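# Swap two shelf bins back into their colored spots

## Task

Each of the two shelf bins currently sits in the other's place. Move each bin into the shelf spot marked with its own color so that it is centered on that mark, its open front faces outward, and its parts remain inside. The board overhead is low, so tilting the bin may be needed to get it in. Each bin must go fully in, past the front lip of the shelf. At the end, neither bin may still be tilted or raised by the gripper, and the result has to hold with the robot not supporting it.

## Robot and tools

Robot: one Doosan M1013 six-joint arm with a Robotiq 2F-140 two-finger gripper. There is only one arm, so every command row covers that arm and its gripper.

Frame: the scene frame has its origin on the table surface right under the arm base. +z is up, and +y is to the left when facing along +x. The base may sit slightly tilted on the table. Positions are in metres. The printed hand position can be off from the real one, more so when the arm is stretched far out.

Gripper geometry: fingers point along the gripper's own +z and close along its y. end_effector_position is the spot between the pads when closed. Closed fingertips extend about 33 mm past it; fully open, about 9 mm. Closing pushes the tips about 24 mm further away from the arm, so keep that gap above any surface before closing.

execute_actions: argument "actions" is a list holding one action, one wait, or nothing. An empty list sends no command and returns the current state with pictures. An action is {"rows": [[...]], "steps": N}, with 1 to 15 rows and steps from 4 to 15 (default 15). Each step lasts 1/30 s; one row is used per step and the final row repeats for any leftover steps. A wait is {"steps": N} with N up to 300, counted from the previous result and including your reply time. Optional "pictures": true adds camera images to an action's result. A call that is refused sends nothing.

Row layout: exactly 9 numbers in this order: joint_1 (waist), joint_2 (shoulder), joint_3 (elbow), joint_4 (forearm roll), joint_5 (wrist pitch), joint_6 (wrist roll), then gripper position, gripper force_limit, gripper speed. The six joint values are absolute target angles in radians, in the same form as the Joint positions line, not offsets. Ranges: waist, shoulder, forearm roll, wrist pitch and wrist roll -6.283 to 6.283; elbow -2.792 to 2.792. Targets more than 0.010 rad beyond a range end, and further out than the current angle, get the call refused. True ends may differ by up to 0.010 rad; a joint pushed past its true end stops there and the result may print "joint sent to its limit" (possibly for an earlier action). Absence of that line does not prove there is more room.

Gripper numbers, each in [-1, 1]: position +1 is fully open (140 mm), about -0.8 is where the pads touch, -1 closes until blocked. force_limit scales squeeze: about 14 N at -1, 60 N at 0, 107 N at +1 (for parts up to 40 mm). speed: about 30 mm/s at -1, 140 at 0, 250 at +1.

Motion limits: joint targets advance at most 2.09 rad/s (waist, shoulder), 3.14 (elbow), 3.93 (wrist joints), with 0.3 s ramp-up, all joints finishing together. Each step the sent target stays within 0.456 rad (waist, shoulder), 0.683 (elbow), 0.854 (wrist joints) of the measured angle, and targets are pulled back if they would put the gripper over 70 mm from where it is. So large moves need several calls. Between calls the arm keeps heading for the last row until it nearly stops or a step is HELD; only a new action makes it continue or push harder. The final 4 steps of each action run after the result is taken, during your reply.

Result lines: end_effector_position (m) and end_effector_quat_wxyz, plus linear and angular velocities, in the scene frame; Joint positions and Joint velocities (rad, rad/s) in row order; joint torques in the same order (with per-unit offset, scale and noise; they shift only with contact or load when still); Flange force, the outside force on the gripper including held weight, noisy and worst after sudden stops, or "no reading" near singular poses; position_measured in counts (3 fully open, 230 pads touching, not linear); object_status: 0 moving, 1 blocked while opening, 2 blocked while closing (a grip), 3 reached target or pads met. A firm grasp shows 2 after commanding -1. To tighten a grip, raise force_limit and change position slightly, e.g. -1 to -0.98. "joint command not followed" means the clearance check altered targets (mounts and posts count as arm). HELD marks steps where your row was not fully sent.

Faults: joint contact torque reaching its load limit (waist 299, shoulder 299, elbow 140, wrists 39.6 N m, held weight included) or any outside force of 144 N halts the arm for 10 s and drops the rest of the call. MOTOR HOT warns of heating from holding loads; reaching the limit brakes the arm until cooled.

zoom_image: {"camera": one of cam_high, cam_low, cam_wrist, "region": [x0, y0, x1, y1]} in pixels of that camera's latest 504x504 image, top-left origin, region at most 504 by 504. Returns a sharper crop.

read_manual: optional "section" (only "licences"); returns URDF licence text, no motion.

finished_scene: {"scene": n} closes the current scene irreversibly and reports whether it succeeded. Replying without any tool call also ends everything.

Cautions: occasional tugs may act on a held part or shove loose items. Avoid dropping bins, spilling their parts, slamming, hard collisions and heavy pushing against the shelf. Nothing may leave the table. Release the bin fully and back away before finishing so it rests flat on its own.

Each tool is called after ">>>" by a JSON object that holds its "op" and its "data".

## Session

>>> {"op": "execute_actions", "data": {"actions": []}}

Scene clock: 0.00 s of 14400.00 s.
end_effector_position=(+0.2222, -0.3595, +0.3527) position_measured=3 object_status=3 end_effector_quat_wxyz=(-0.330, +0.730, +0.590, -0.101) end_effector_velocity=(+0.000, -0.000, +0.000) end_effector_angular_velocity=(+0.001, -0.001, -0.000)
Joint positions: [-0.958  0.155  1.738 -0.23   1.918 -0.725]
Joint velocities: [ 0.     0.    -0.001  0.001  0.    -0.   ]
Joint torques (N m, as the joint torque sensors report them, + toward a larger angle): no reading
Flange force (N, the push that the arm receives, along the gripper's own x y z axes): no reading

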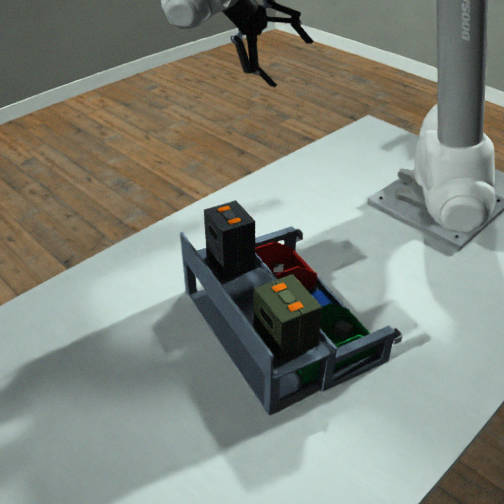

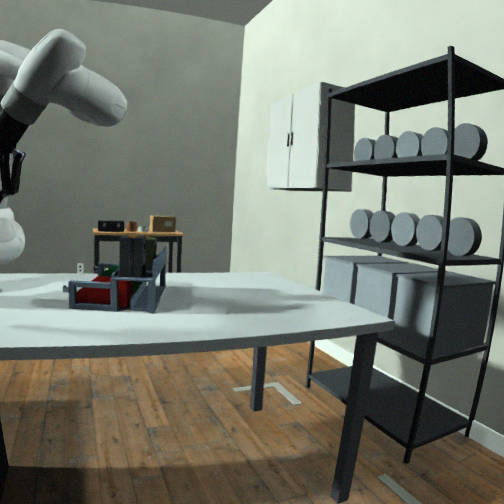

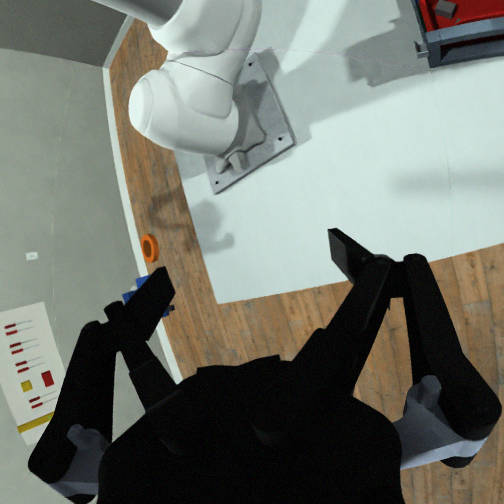

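>>> {"op": "zoom_image", "data": {"camera": "cam_high", "region": [160, 180, 420, 420]}}

>>> {"op": "zoom_image", "data": {"camera": "cam_low", "region": [50, 220, 190, 330]}}

>>> {"op": "execute_actions", "data": {"actions": [{"rows":[[-0.1,0.0,1.75,0,1.39,0,1,0,0]]}]}}

>>> {"op": "execute_actions", "data": {"actions": [{"steps":40}], "pictures": true}}

Region (160, 180, 420, 420) of cam_high's 504x504 image, scaled by 1.938, with more detail than that image has; it fills the top 465 rows of this view, and the rest is white.

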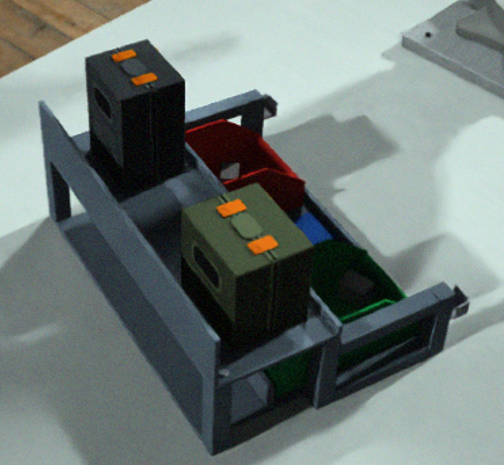

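Region (50, 220, 190, 330) of cam_low's 504x504 image, scaled by 3.600, with more detail than that image has; it fills the top 396 rows of this view, and the rest is white.

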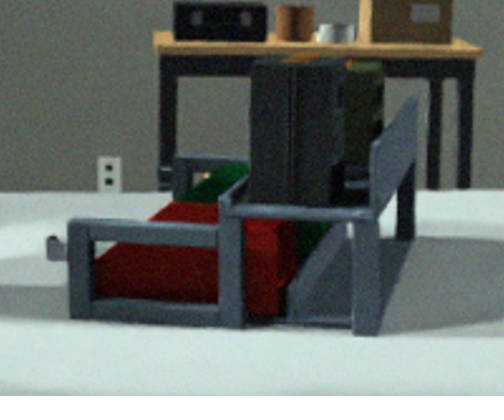

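Scene clock: 0.57 s of 14400.00 s.
end_effector_position=(+0.3517, -0.3115, +0.3378) position_measured=3 object_status=3 end_effector_quat_wxyz=(-0.171, +0.781, +0.590, -0.108) end_effector_velocity=(+0.422, +0.256, -0.009) end_effector_angular_velocity=(-0.602, -0.645, +0.057)
Joint positions: [-0.733  0.09   1.743 -0.133  1.696 -0.42 ]
Joint velocities: [ 0.818 -0.181  0.016  0.265 -0.61   0.842]
Joint torques (N m, as the joint torque sensors report them, + toward a larger angle): [ -1.49 -46.49 -34.77   3.56   1.2    0.09]
Flange force (N, the push that the arm receives, along the gripper's own x y z axes): [-0.4 1.7 -5.5]
Steps of this call (steps 1 to 6: nothing new was sent; steps 7 to 17: the first 11 steps of this action). Readings (joint positions | what the end effector reports):
7: [-0.958 0.155 1.738 -0.230 1.918 -0.724] | position_measured=3 object_status=3
8: [-0.955 0.154 1.738 -0.228 1.913 -0.719] | position_measured=3 object_status=3
10: [-0.925 0.144 1.739 -0.213 1.879 -0.671] | position_measured=3 object_status=3
14: [-0.816 0.110 1.742 -0.163 1.764 -0.514] | position_measured=3 object_status=3
17: the state above

Scene clock: 1.90 s of 14400.00 s.
end_effector_position=(+0.5513, -0.0044, +0.3574) position_measured=3 object_status=3 end_effector_quat_wxyz=(+0.002, +0.732, +0.681, -0.000) end_effector_velocity=(-0.000, -0.000, +0.000) end_effector_angular_velocity=(-0.001, +0.000, -0.001)
Joint positions: [-0.1  -0.    1.75 -0.    1.39 -0.  ]
Joint velocities: [-0.    -0.     0.    -0.001  0.     0.001]
Joint torques (N m, as the joint torque sensors report them, + toward a larger angle): [ -2.18 -38.22 -37.92   3.65   0.76   0.33]
Flange force (N, the push that the arm receives, along the gripper's own x y z axes): [3.1 0.6 -4.1]
Kept back: nothing.
Steps of this call (steps 1 to 4: the last 4 steps of your previous action; steps 5 to 40: the robot went on to your last target). Readings (joint positions | what the end effector reports):
1: [-0.706 0.084 1.744 -0.125 1.676 -0.393] | position_measured=3 object_status=3
2: [-0.678 0.079 1.744 -0.116 1.657 -0.367] | position_measured=3 object_status=3
4: [-0.622 0.069 1.745 -0.101 1.623 -0.320] | position_measured=3 object_status=3
8: [-0.509 0.052 1.746 -0.077 1.566 -0.242] | position_measured=3 object_status=3
40: the state above

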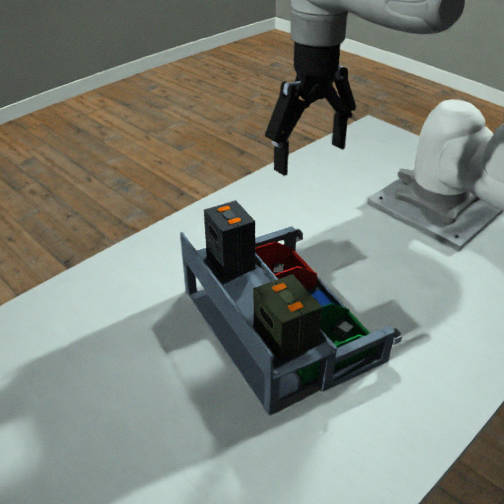

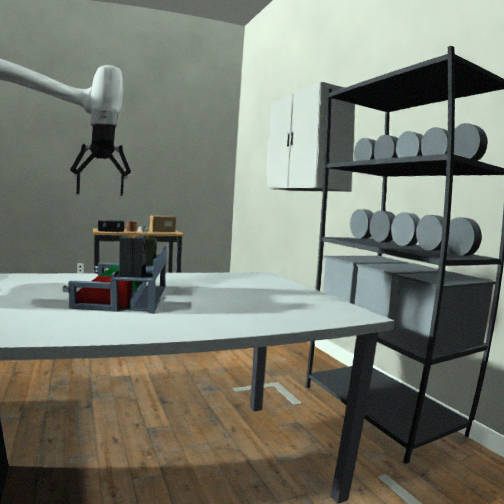

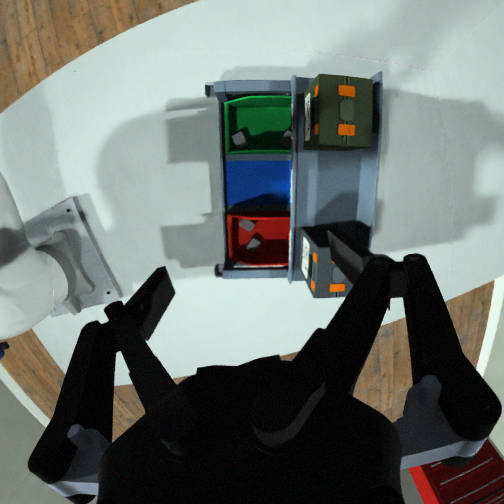

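>>> {"op": "execute_actions", "data": {"actions": [{"rows":[[-0.038,-0.115,2.057,0,1.2,1.561,1,0,0]]}]}}

>>> {"op": "execute_actions", "data": {"actions": [{"steps":30}], "pictures": true}}

>>> {"op": "zoom_image", "data": {"camera": "cam_wrist", "region": [100, 50, 400, 350]}}

Scene clock: 2.63 s of 14400.00 s.
end_effector_position=(+0.4923, +0.0181, +0.2924) position_measured=3 object_status=3 end_effector_quat_wxyz=(+0.002, +0.903, +0.430, -0.000) end_effector_velocity=(-0.216, +0.071, -0.223) end_effector_angular_velocity=(+0.004, -0.007, -3.196)
Joint positions: [-0.062 -0.07   1.936  0.     1.275  0.646]
Joint velocities: [ 0.13  -0.239  0.636  0.    -0.393  3.325]
Joint torques (N m, as the joint torque sensors report them, + toward a larger angle): [ -2.99 -31.64 -39.52   3.56   0.95   0.13]
Flange force (N, the push that the arm receives, along the gripper's own x y z axes): [4.5 0.7 -1.3]
Steps of this call (steps 1 to 11: the robot went on to your last target; steps 12 to 22: the first 11 steps of this action). Readings (joint positions | what the end effector reports):
12: [-0.100 -0.000 1.750 0.000 1.390 0.000] | position_measured=3 object_status=3
13: [-0.100 -0.001 1.752 0.000 1.388 0.007] | position_measured=3 object_status=3
15: [-0.096 -0.008 1.772 0.000 1.376 0.063] | position_measured=3 object_status=3
19: [-0.077 -0.043 1.866 0.000 1.318 0.344] | position_measured=3 object_status=3
22: the state above

Scene clock: 3.63 s of 14400.00 s.
end_effector_position=(+0.4498, +0.0305, +0.2500) position_measured=3 object_status=3 end_effector_quat_wxyz=(+0.002, +1.000, -0.000, +0.000) end_effector_velocity=(-0.000, +0.000, -0.000) end_effector_angular_velocity=(+0.000, -0.000, +0.000)
Joint positions: [-0.038 -0.115  2.057  0.     1.2    1.561]
Joint velocities: [ 0. -0.  0.  0. -0. -0.]
Joint torques (N m, as the joint torque sensors report them, + toward a larger angle): [ -2.38 -29.27 -35.98   3.79   0.73  -0.24]
Flange force (N, the push that the arm receives, along the gripper's own x y z axes): [8.4 -6.2 -0.9]
Kept back: nothing.
Steps of this call (steps 1 to 4: the last 4 steps of your previous action; steps 5 to 30: the robot went on to your last target). Readings (joint positions | what the end effector reports):
1: [-0.058 -0.078 1.957 0.000 1.262 0.763] | position_measured=3 object_status=3
2: [-0.054 -0.085 1.976 0.000 1.250 0.887] | position_measured=3 object_status=3
4: [-0.048 -0.097 2.008 0.000 1.230 1.128] | position_measured=3 object_status=3
8: [-0.040 -0.112 2.048 0.000 1.206 1.459] | position_measured=3 object_status=3
30: the state above
The arm was judged still, so your last target was given up. Only a new action makes it travel on or press farther. Fingers that are still opening or closing keep moving.

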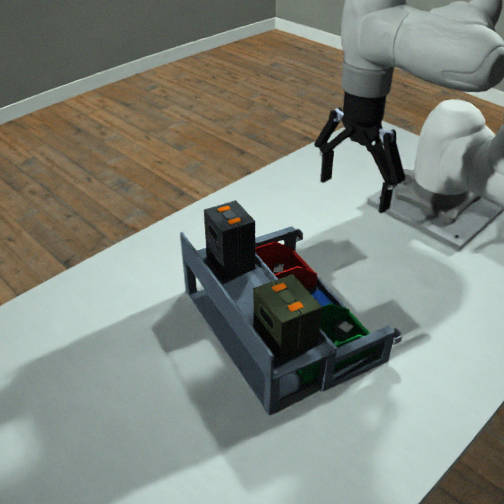

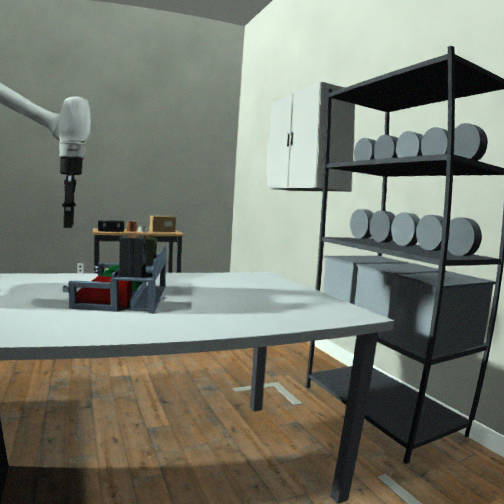

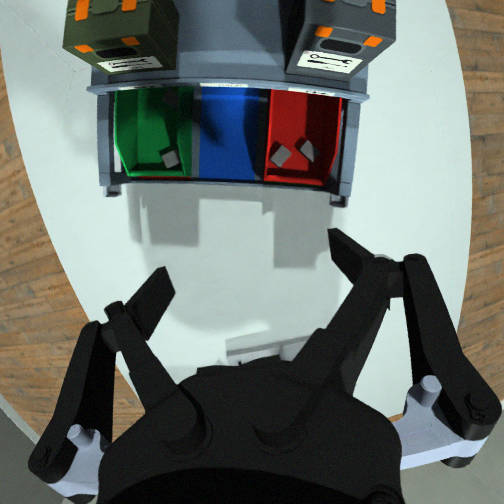

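Region (100, 50, 400, 350) of cam_wrist's 504x504 image, scaled by 1.680, with more detail than that image has.

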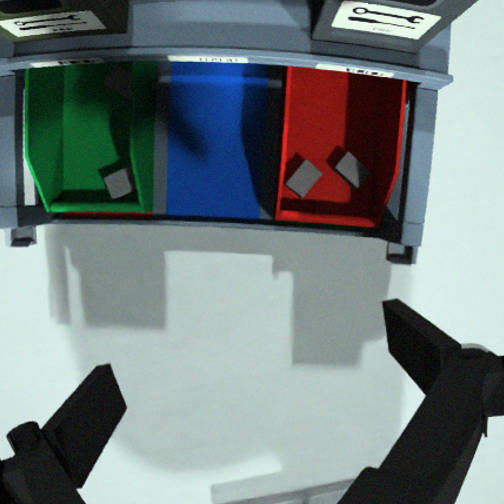

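>>> {"op": "execute_actions", "data": {"actions": [{"rows":[[0.005,0.0066,2.1453,0,0.9897,1.854,1,0,0]]}]}}

>>> {"op": "execute_actions", "data": {"actions": [{"steps":15}], "pictures": true}}

Scene clock: 4.27 s of 14400.00 s.
end_effector_position=(+0.4698, +0.0501, +0.1500) position_measured=3 object_status=3 end_effector_quat_wxyz=(+0.002, +0.992, -0.125, +0.001) end_effector_velocity=(+0.006, +0.002, -0.000) end_effector_angular_velocity=(+0.001, -0.018, -0.016)
Joint positions: [ 0.005  0.007  2.145 -0.     0.99   1.853]
Joint velocities: [ 0.005  0.001  0.     0.    -0.019  0.021]
Joint torques (N m, as the joint torque sensors report them, + toward a larger angle): [ -2.39 -49.68 -40.47   3.77   0.96   0.16]
Flange force (N, the push that the arm receives, along the gripper's own x y z axes): [-4.3 -4.3 -5.4]
Steps of this call (steps 1 to 8: nothing new was sent; steps 9 to 19: the first 11 steps of this action). Readings (joint positions | what the end effector reports):
9: [-0.038 -0.115 2.057 -0.000 1.200 1.561] | position_measured=3 object_status=3
10: [-0.037 -0.113 2.059 0.000 1.195 1.568] | position_measured=3 object_status=3
12: [-0.029 -0.090 2.076 0.000 1.155 1.624] | position_measured=3 object_status=3
16: [-0.002 -0.012 2.132 -0.000 1.022 1.809] | position_measured=3 object_status=3
19: the state above

Scene clock: 4.77 s of 14400.00 s.
end_effector_position=(+0.4699, +0.0501, +0.1499) position_measured=3 object_status=3 end_effector_quat_wxyz=(+0.002, +0.992, -0.125, +0.001) end_effector_velocity=(-0.000, +0.000, +0.000) end_effector_angular_velocity=(+0.000, -0.001, -0.000)
Joint positions: [ 0.005  0.007  2.145 -0.     0.99   1.854]
Joint velocities: [-0.    -0.     0.     0.    -0.001  0.   ]
Joint torques (N m, as the joint torque sensors report them, + toward a larger angle): [ -0.21 -35.58 -32.54   3.01   0.58   0.3 ]
Flange force (N, the push that the arm receives, along the gripper's own x y z axes): [3.7 -0.8 -1.1]
Kept back: nothing.
Steps of this call (steps 1 to 4: the last 4 steps of your previous action; steps 5 to 15: the robot went on to your last target). Readings (joint positions | what the end effector reports):
1: [0.005 0.007 2.145 -0.000 0.990 1.854] | position_measured=3 object_status=3
2: [0.005 0.007 2.145 -0.000 0.990 1.854] | position_measured=3 object_status=3
4: [0.005 0.007 2.145 -0.000 0.990 1.854] | position_measured=3 object_status=3
8: [0.005 0.007 2.145 -0.000 0.990 1.854] | position_measured=3 object_status=3
15: the state above
The arm was judged still, so your last target was given up. Only a new action makes it travel on or press farther. Fingers that are still opening or closing keep moving.

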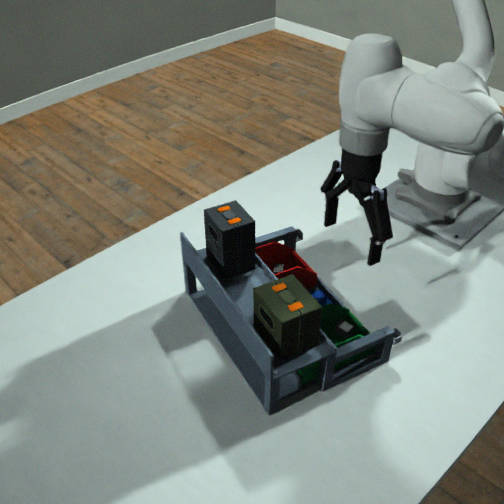

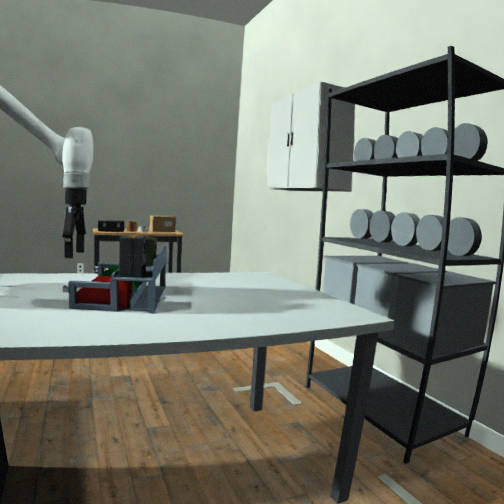

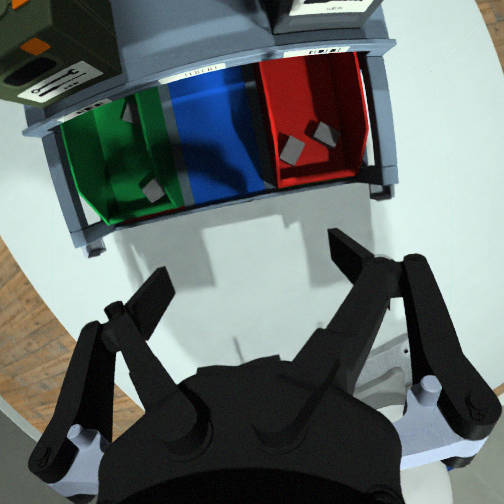

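>>> {"op": "execute_actions", "data": {"actions": [{"rows":[[-0.139,0.1522,2.0275,0,0.9619,-1.4216,-0.3,0,0]]}]}}

>>> {"op": "execute_actions", "data": {"actions": [{"steps":40}], "pictures": true}}

Scene clock: 5.47 s of 14400.00 s.
end_effector_position=(+0.5263, +0.0017, +0.1382) position_measured=75 object_status=0 end_effector_quat_wxyz=(+0.002, +0.984, +0.176, +0.000) end_effector_velocity=(+0.183, -0.185, -0.051) end_effector_angular_velocity=(-0.003, +0.014, +3.422)
Joint positions: [-0.09   0.103  2.067  0.     0.971  1.153]
Joint velocities: [-0.328  0.332 -0.267 -0.    -0.063 -3.75 ]
Joint torques (N m, as the joint torque sensors report them, + toward a larger angle): [  3.22 -51.47 -31.1    2.84   0.51   0.02]
Flange force (N, the push that the arm receives, along the gripper's own x y z axes): [2.5 -0.3 -1.0]
Steps of this call (steps 1 to 10: nothing new was sent; steps 11 to 21: the first 11 steps of this action). Readings (joint positions | what the end effector reports):
11: [0.005 0.007 2.145 -0.000 0.990 1.854] | position_measured=3 object_status=0
12: [0.004 0.007 2.145 0.000 0.990 1.848] | position_measured=6 object_status=0
14: [-0.005 0.017 2.137 0.000 0.988 1.792] | position_measured=21 object_status=0
18: [-0.052 0.064 2.099 0.000 0.979 1.506] | position_measured=52 object_status=0
21: the state above

Scene clock: 6.80 s of 14400.00 s.
end_effector_position=(+0.5528, -0.0270, +0.1302) position_measured=167 object_status=3 end_effector_quat_wxyz=(+0.001, +0.130, +0.991, -0.002) end_effector_velocity=(+0.000, +0.000, +0.000) end_effector_angular_velocity=(+0.000, +0.000, -0.000)
Joint positions: [-0.139  0.152  2.027  0.     0.962 -1.422]
Joint velocities: [-0. -0. -0.  0.  0.  0.]
Joint torques (N m, as the joint torque sensors report them, + toward a larger angle): [ -2.55 -48.22 -30.52   3.     0.58  -0.06]
Flange force (N, the push that the arm receives, along the gripper's own x y z axes): [-3.3 5.2 -3.9]
Kept back: nothing.
Steps of this call (steps 1 to 4: the last 4 steps of your previous action; steps 5 to 40: the robot went on to your last target). Readings (joint positions | what the end effector reports):
1: [-0.101 0.113 2.059 0.000 0.969 1.027] | position_measured=82 object_status=0
2: [-0.109 0.122 2.052 0.000 0.968 0.900] | position_measured=90 object_status=0
4: [-0.120 0.133 2.043 0.000 0.966 0.648] | position_measured=105 object_status=0
8: [-0.132 0.145 2.033 0.000 0.963 0.143] | position_measured=135 object_status=0
40: the state above

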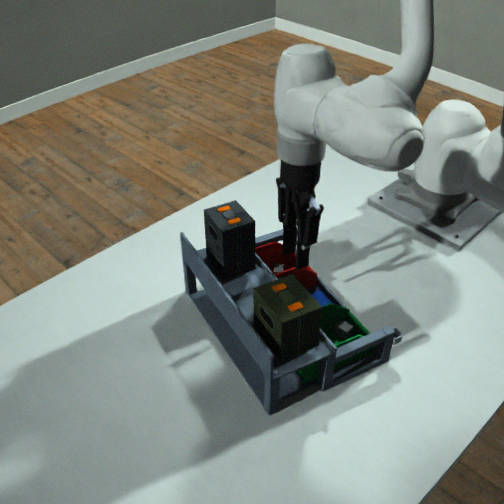

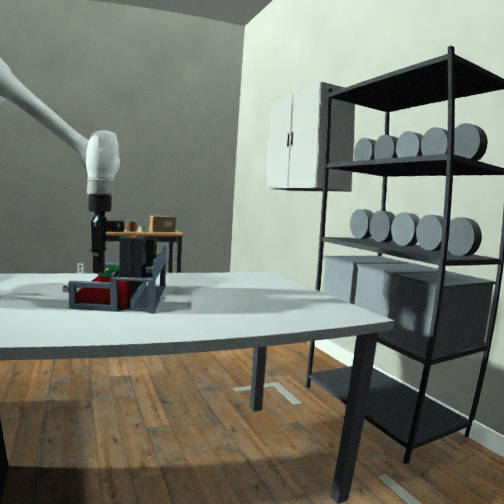

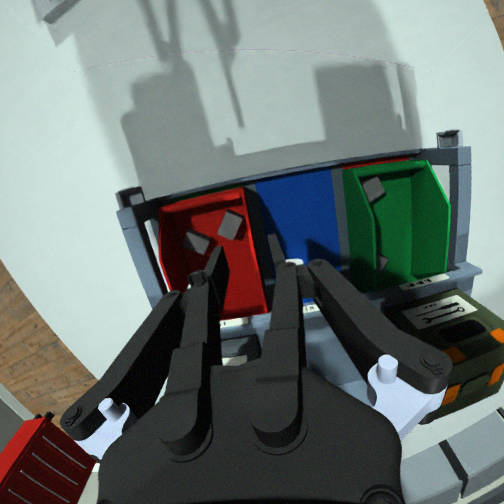

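>>> {"op": "execute_actions", "data": {"actions": [{"rows":[[-0.139,0.2201,2.079,0,0.8425,-1.4216,-0.3,0,0]]}], "pictures": true}}

>>> {"op": "zoom_image", "data": {"camera": "cam_low", "region": [50, 220, 190, 330]}}

>>> {"op": "zoom_image", "data": {"camera": "cam_high", "region": [220, 190, 400, 370]}}

Scene clock: 7.37 s of 14400.00 s.
end_effector_position=(+0.5529, -0.0272, +0.0699) position_measured=167 object_status=3 end_effector_quat_wxyz=(+0.001, +0.130, +0.991, -0.002) end_effector_velocity=(+0.001, -0.000, +0.001) end_effector_angular_velocity=(-0.001, -0.004, +0.000)
Joint positions: [-0.139  0.22   2.079  0.     0.843 -1.422]
Joint velocities: [ 0.    -0.002 -0.    -0.    -0.001  0.   ]
Joint torques (N m, as the joint torque sensors report them, + toward a larger angle): [ -1.8  -56.71 -29.62   2.87   0.67   0.05]
Flange force (N, the push that the arm receives, along the gripper's own x y z axes): [-5.6 4.4 1.7]
Steps of this call (steps 1 to 6: the robot went on to your last target; steps 7 to 17: the first 11 steps of this action). Readings (joint positions | what the end effector reports):
7: [-0.139 0.152 2.028 0.000 0.962 -1.422] | position_measured=167 object_status=3
8: [-0.139 0.156 2.030 0.000 0.955 -1.422] | position_measured=167 object_status=3
10: [-0.139 0.185 2.052 0.000 0.903 -1.422] | position_measured=167 object_status=3
14: [-0.139 0.220 2.079 0.000 0.843 -1.422] | position_measured=167 object_status=3
17: the state above

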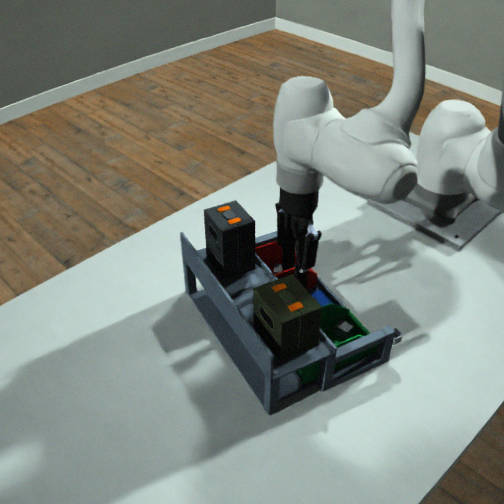

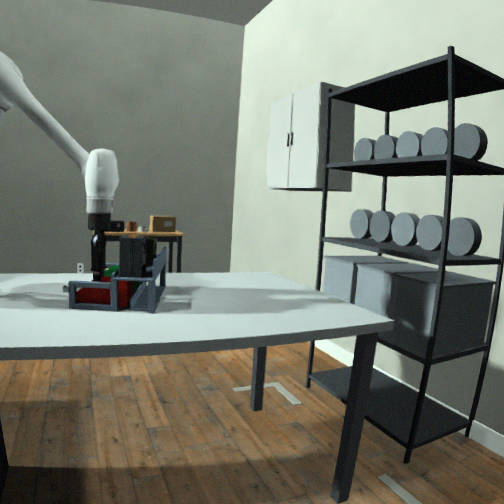

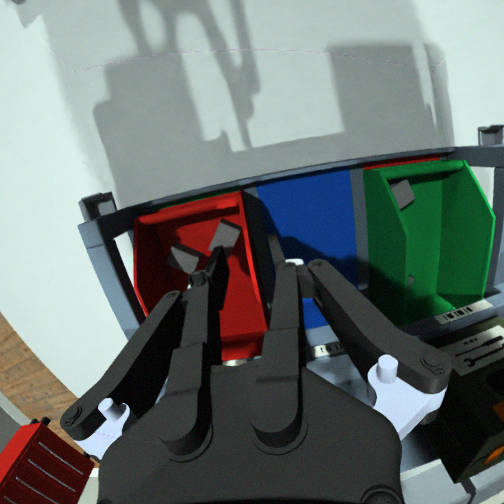

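Region (50, 220, 190, 330) of cam_low's 504x504 image, scaled by 3.600, with more detail than that image has; it fills the top 396 rows of this view, and the rest is white.

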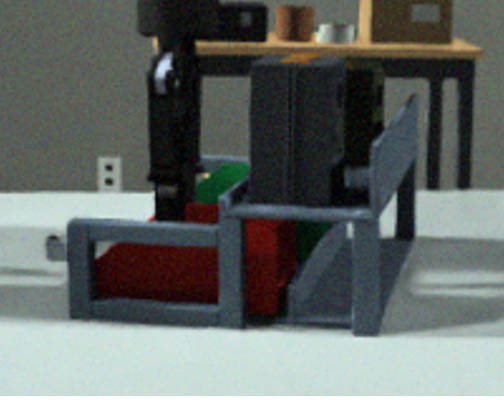

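Region (220, 190, 400, 370) of cam_high's 504x504 image, scaled by 2.800, with more detail than that image has.

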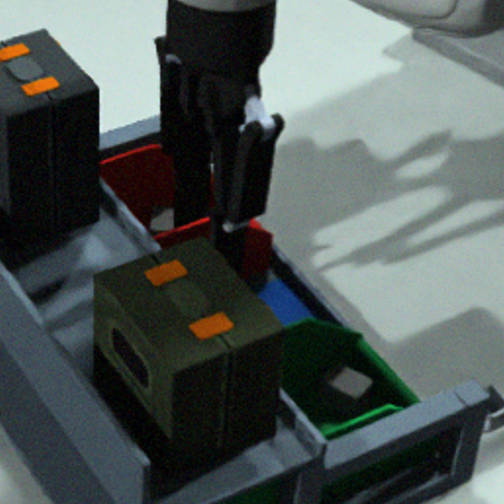

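>>> {"op": "execute_actions", "data": {"actions": [{"rows":[[-0.139,0.2201,2.079,0,0.8425,-1.4216,-1,0.5,-0.5]]}]}}

>>> {"op": "execute_actions", "data": {"actions": [{"steps":15}]}}

>>> {"op": "execute_actions", "data": {"actions": [{"rows":[[-0.142,0.235,2.052,0.006,0.892,-1.428,-1,0.5,-0.5],[-0.142,0.235,2.052,0.006,0.892,-1.428,-1,0.5,-0.5],[-0.142,0.235,2.052,0.006,0.892,-1.428,-1,0.5,-0.5],[-0.1457,0.2495,2.0257,0.012,0.941,-1.434,-1,0.5,-0.5],[-0.1457,0.2495,2.0257,0.012,0.941,-1.434,-1,0.5,-0.5],[-0.1457,0.2495,2.0257,0.012,0.941,-1.434,-1,0.5,-0.5],[-0.149,0.264,1.999,0.018,0.99,-1.44,-1,0.5,-0.5],[-0.149,0.264,1.999,0.018,0.99,-1.44,-1,0.5,-0.5],[-0.149,0.264,1.999,0.018,0.99,-1.44,-1,0.5,-0.5],[-0.1524,0.2789,1.9723,0.0236,1.039,-1.447,-1,0.5,-0.5]]}]}}

>>> {"op": "execute_actions", "data": {"actions": [{"steps":10}], "pictures": true}}

>>> {"op": "zoom_image", "data": {"camera": "cam_low", "region": [50, 220, 190, 330]}}

Scene clock: 8.27 s of 14400.00 s.
end_effector_position=(+0.5529, -0.0272, +0.0701) position_measured=210 object_status=0 end_effector_quat_wxyz=(+0.001, +0.130, +0.991, -0.002) end_effector_velocity=(-0.000, +0.000, -0.000) end_effector_angular_velocity=(+0.000, +0.001, +0.001)
Joint positions: [-0.139  0.22   2.079  0.     0.842 -1.422]
Joint velocities: [ 0.     0.     0.     0.    -0.    -0.001]
Joint torques (N m, as the joint torque sensors report them, + toward a larger angle): [ -2.09 -50.58 -28.23   2.9    0.79   0.26]
Flange force (N, the push that the arm receives, along the gripper's own x y z axes): [-0.4 3.0 -4.4]
Steps of this call (steps 1 to 4: the last 4 steps of your previous action; steps 5 to 15: the robot went on to your last target; step 16: nothing new was sent; steps 17 to 27: the first 11 steps of this action). Readings (joint positions | what the end effector reports):
17: [-0.139 0.220 2.079 0.000 0.842 -1.422] | position_measured=167 object_status=0
18: [-0.139 0.220 2.079 0.000 0.842 -1.422] | position_measured=169 object_status=0
20: [-0.139 0.220 2.079 0.000 0.842 -1.422] | position_measured=178 object_status=0
24: [-0.139 0.220 2.079 0.000 0.842 -1.422] | position_measured=197 object_status=0
27: the state above

Scene clock: 8.77 s of 14400.00 s.
end_effector_position=(+0.5529, -0.0272, +0.0701) position_measured=231 object_status=3 end_effector_quat_wxyz=(+0.001, +0.130, +0.991, -0.002) end_effector_velocity=(+0.001, -0.000, +0.000) end_effector_angular_velocity=(-0.000, -0.001, +0.000)
Joint positions: [-0.139  0.22   2.079 -0.     0.842 -1.422]
Joint velocities: [ 0.     0.    -0.001 -0.    -0.001  0.   ]
Joint torques (N m, as the joint torque sensors report them, + toward a larger angle): [ -2.18 -45.91 -28.25   2.66   0.59   0.15]
Flange force (N, the push that the arm receives, along the gripper's own x y z axes): [5.8 2.1 -10.1]
Kept back: nothing.
Steps of this call (steps 1 to 4: the last 4 steps of your previous action; steps 5 to 15: the robot went on to your last target). Readings (joint positions | what the end effector reports):
1: [-0.139 0.220 2.079 0.000 0.842 -1.422] | position_measured=215 object_status=0
2: [-0.139 0.220 2.079 0.000 0.842 -1.422] | position_measured=220 object_status=0
4: [-0.139 0.220 2.079 -0.000 0.842 -1.422] | position_measured=229 object_status=0
8: [-0.139 0.220 2.079 -0.000 0.842 -1.422] | position_measured=231 object_status=0
15: the state above
The arm was judged still, so your last target was given up. Only a new action makes it travel on or press farther. Fingers that are still opening or closing keep moving.

Scene clock: 9.13 s of 14400.00 s.
end_effector_position=(+0.5559, -0.0280, +0.0819) position_measured=231 object_status=3 end_effector_quat_wxyz=(-0.059, +0.131, +0.990, +0.006) end_effector_velocity=(+0.005, -0.000, +0.051) end_effector_angular_velocity=(+0.123, +0.441, +0.010)
Joint positions: [-0.15   0.267  1.993  0.019  1.001 -1.441]
Joint velocities: [-0.037  0.173 -0.314  0.066  0.595 -0.082]
Joint torques (N m, as the joint torque sensors report them, + toward a larger angle): [ -7.82 -43.1  -33.18   3.76   1.98  -0.25]
Flange force (N, the push that the arm receives, along the gripper's own x y z axes): [-1.2 5.3 -8.0]
Steps of this call (steps 1 to 11: the first 11 steps of this action). Readings (joint positions | what the end effector reports):
1: [-0.139 0.220 2.079 -0.000 0.843 -1.422] | position_measured=231 object_status=3
2: [-0.139 0.222 2.076 0.000 0.850 -1.423] | position_measured=231 object_status=3
4: [-0.141 0.233 2.055 0.005 0.886 -1.427] | position_measured=231 object_status=3
8: [-0.146 0.253 2.020 0.013 0.952 -1.435] | position_measured=231 object_status=3
11: the state above

Scene clock: 9.47 s of 14400.00 s.
end_effector_position=(+0.5567, -0.0283, +0.0852) position_measured=231 object_status=3 end_effector_quat_wxyz=(-0.074, +0.131, +0.989, +0.008) end_effector_velocity=(-0.000, +0.000, -0.000) end_effector_angular_velocity=(+0.000, -0.000, +0.001)
Joint positions: [-0.152  0.279  1.972  0.024  1.039 -1.447]
Joint velocities: [ 0.    -0.     0.     0.    -0.    -0.001]
Joint torques (N m, as the joint torque sensors report them, + toward a larger angle): [ -2.94 -57.03 -27.42   2.83   1.33   0.05]
Flange force (N, the push that the arm receives, along the gripper's own x y z axes): [-2.2 5.3 -5.8]
Kept back: nothing.
Steps of this call (steps 1 to 4: the last 4 steps of your previous action; steps 5 to 10: the robot went on to your last target). Readings (joint positions | what the end effector reports):
1: [-0.151 0.274 1.982 0.022 1.022 -1.444] | position_measured=231 object_status=3
2: [-0.152 0.278 1.974 0.023 1.035 -1.446] | position_measured=231 object_status=3
4: [-0.152 0.279 1.973 0.024 1.039 -1.447] | position_measured=231 object_status=3
8: [-0.152 0.279 1.972 0.024 1.039 -1.447] | position_measured=231 object_status=3
10: the state above

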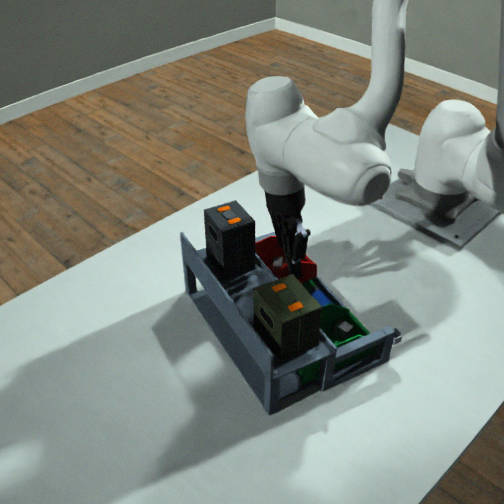

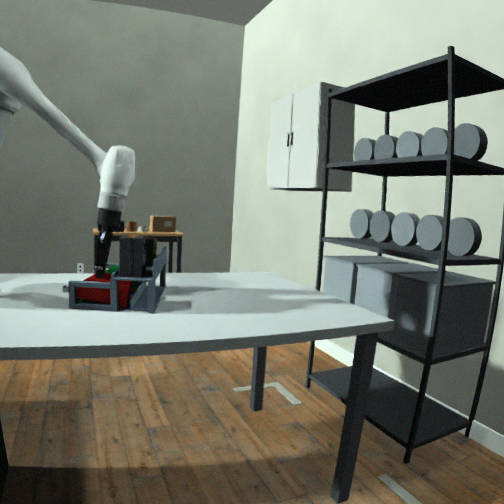

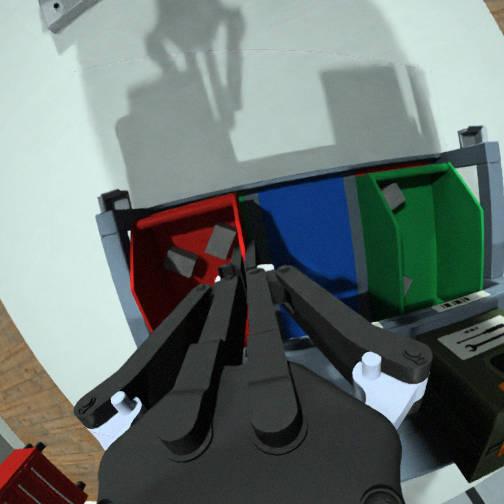

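Region (50, 220, 190, 330) of cam_low's 504x504 image, scaled by 3.600, with more detail than that image has; it fills the top 396 rows of this view, and the rest is white.

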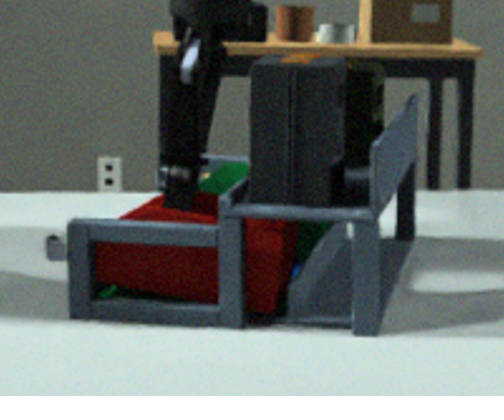

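>>> {"op": "execute_actions", "data": {"actions": [{"rows":[[-0.151,0.27,1.9825,0.024,1.038,-1.4457,-1,0.5,-0.5],[-0.151,0.27,1.9825,0.024,1.038,-1.4457,-1,0.5,-0.5],[-0.151,0.27,1.9825,0.024,1.038,-1.4457,-1,0.5,-0.5],[-0.1494,0.2605,1.9927,0.024,1.037,-1.4443,-1,0.5,-0.5],[-0.1494,0.2605,1.9927,0.024,1.037,-1.4443,-1,0.5,-0.5],[-0.1494,0.2605,1.9927,0.024,1.037,-1.4443,-1,0.5,-0.5],[-0.1474,0.2483,2.0062,0.0245,1.0357,-1.4425,-1,0.5,-0.5]]}], "pictures": true}}

>>> {"op": "zoom_image", "data": {"camera": "cam_low", "region": [50, 220, 190, 330]}}

Scene clock: 10.10 s of 14400.00 s.
end_effector_position=(+0.5376, -0.0229, +0.0887) position_measured=231 object_status=3 end_effector_quat_wxyz=(-0.074, +0.131, +0.989, +0.008) end_effector_velocity=(-0.000, +0.000, -0.000) end_effector_angular_velocity=(+0.000, -0.002, -0.001)
Joint positions: [-0.147  0.248  2.006  0.024  1.036 -1.443]
Joint velocities: [-0.    -0.002  0.002  0.001 -0.002  0.   ]
Joint torques (N m, as the joint torque sensors report them, + toward a larger angle): [ -4.53 -56.58 -32.27   3.01   1.24  -0.02]
Flange force (N, the push that the arm receives, along the gripper's own x y z axes): [-3.3 6.6 3.6]
Steps of this call (steps 1 to 8: the robot went on to your last target; steps 9 to 19: the first 11 steps of this action). Readings (joint positions | what the end effector reports):
9: [-0.152 0.279 1.972 0.024 1.039 -1.447] | position_measured=231 object_status=3
10: [-0.152 0.276 1.976 0.024 1.039 -1.447] | position_measured=231 object_status=3
12: [-0.151 0.270 1.982 0.024 1.038 -1.447] | position_measured=231 object_status=3
16: [-0.149 0.257 1.997 0.024 1.037 -1.444] | position_measured=231 object_status=3
19: the state above

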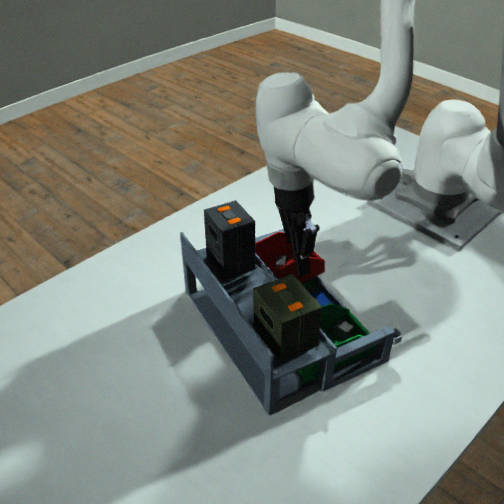

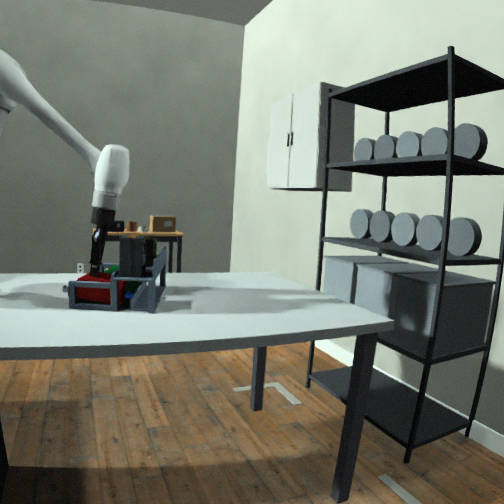

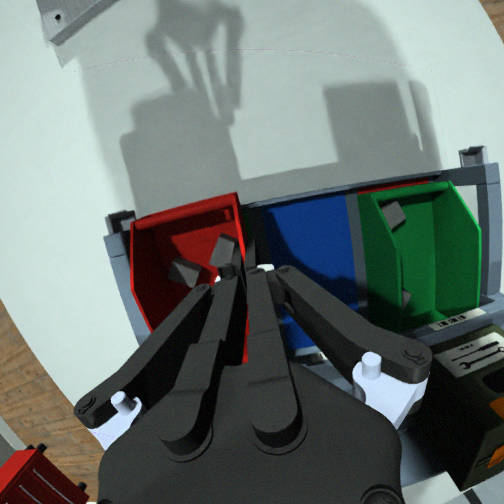

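Region (50, 220, 190, 330) of cam_low's 504x504 image, scaled by 3.600, with more detail than that image has; it fills the top 396 rows of this view, and the rest is white.

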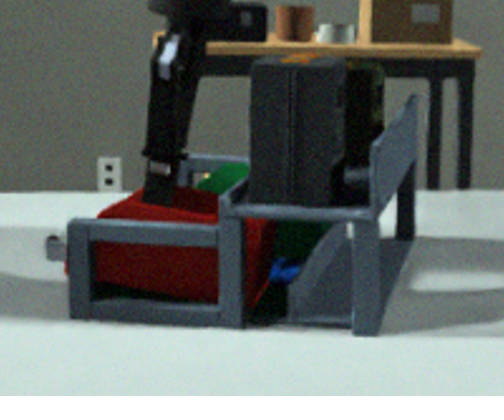

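>>> {"op": "execute_actions", "data": {"actions": [{"rows":[[-0.145,0.233,2.023,0.025,1.034,-1.440,-1,0.5,-0.5],[-0.145,0.233,2.023,0.025,1.034,-1.440,-1,0.5,-0.5],[-0.1424,0.2176,2.0402,0.025,1.0323,-1.438,-1,0.5,-0.5],[-0.1424,0.2176,2.0402,0.025,1.0323,-1.438,-1,0.5,-0.5],[-0.14,0.202,2.057,0.026,1.0307,-1.436,-1,0.5,-0.5],[-0.14,0.202,2.057,0.026,1.0307,-1.436,-1,0.5,-0.5],[-0.1375,0.187,2.0741,0.026,1.029,-1.4336,-1,0.5,-0.5]]}], "pictures": true}}

>>> {"op": "zoom_image", "data": {"camera": "cam_high", "region": [220, 190, 400, 370]}}

Scene clock: 10.83 s of 14400.00 s.
end_effector_position=(+0.4988, -0.0128, +0.0941) position_measured=231 object_status=3 end_effector_quat_wxyz=(-0.074, +0.131, +0.989, +0.008) end_effector_velocity=(+0.000, -0.000, -0.000) end_effector_angular_velocity=(-0.001, -0.002, -0.001)
Joint positions: [-0.137  0.187  2.074  0.026  1.029 -1.434]
Joint velocities: [ 0.    -0.001  0.001 -0.001 -0.002  0.001]
Joint torques (N m, as the joint torque sensors report them, + toward a larger angle): [ -2.7  -46.22 -31.83   3.18   1.39  -0.5 ]
Flange force (N, the push that the arm receives, along the gripper's own x y z axes): [-1.5 3.3 1.0]
Steps of this call (steps 1 to 4: the last 4 steps of your previous action; steps 5 to 11: the robot went on to your last target; steps 12 to 22: the first 11 steps of this action). Readings (joint positions | what the end effector reports):
12: [-0.147 0.248 2.006 0.025 1.036 -1.442] | position_measured=231 object_status=3
13: [-0.147 0.245 2.010 0.025 1.035 -1.442] | position_measured=231 object_status=3
15: [-0.144 0.229 2.028 0.025 1.034 -1.439] | position_measured=231 object_status=3
19: [-0.139 0.198 2.062 0.026 1.030 -1.435] | position_measured=231 object_status=3
22: the state above

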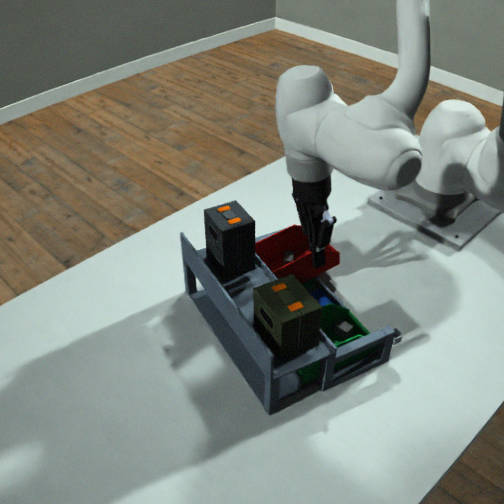

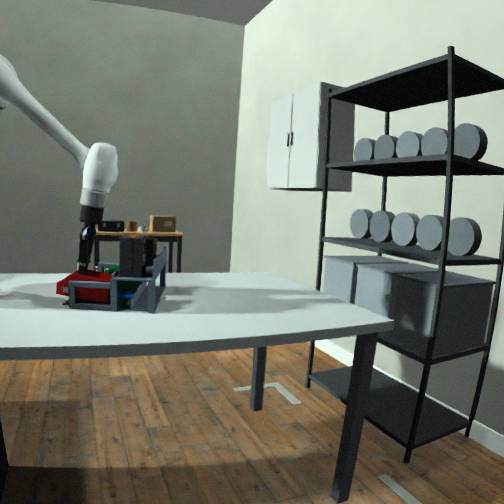

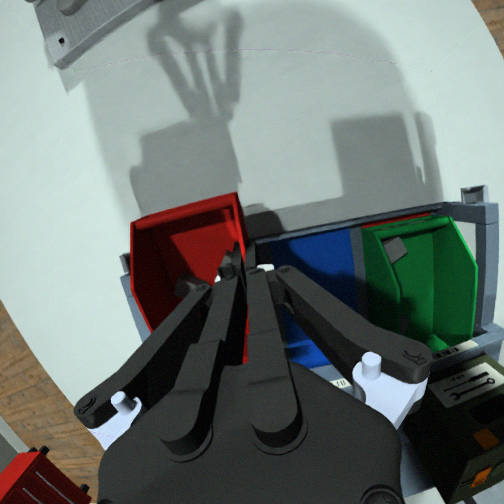

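Region (220, 190, 400, 370) of cam_high's 504x504 image, scaled by 2.800, with more detail than that image has.

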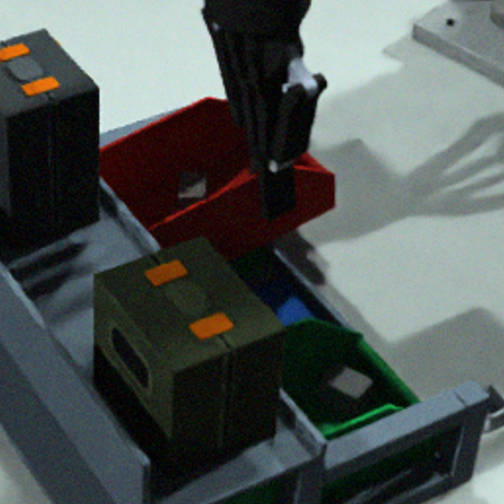

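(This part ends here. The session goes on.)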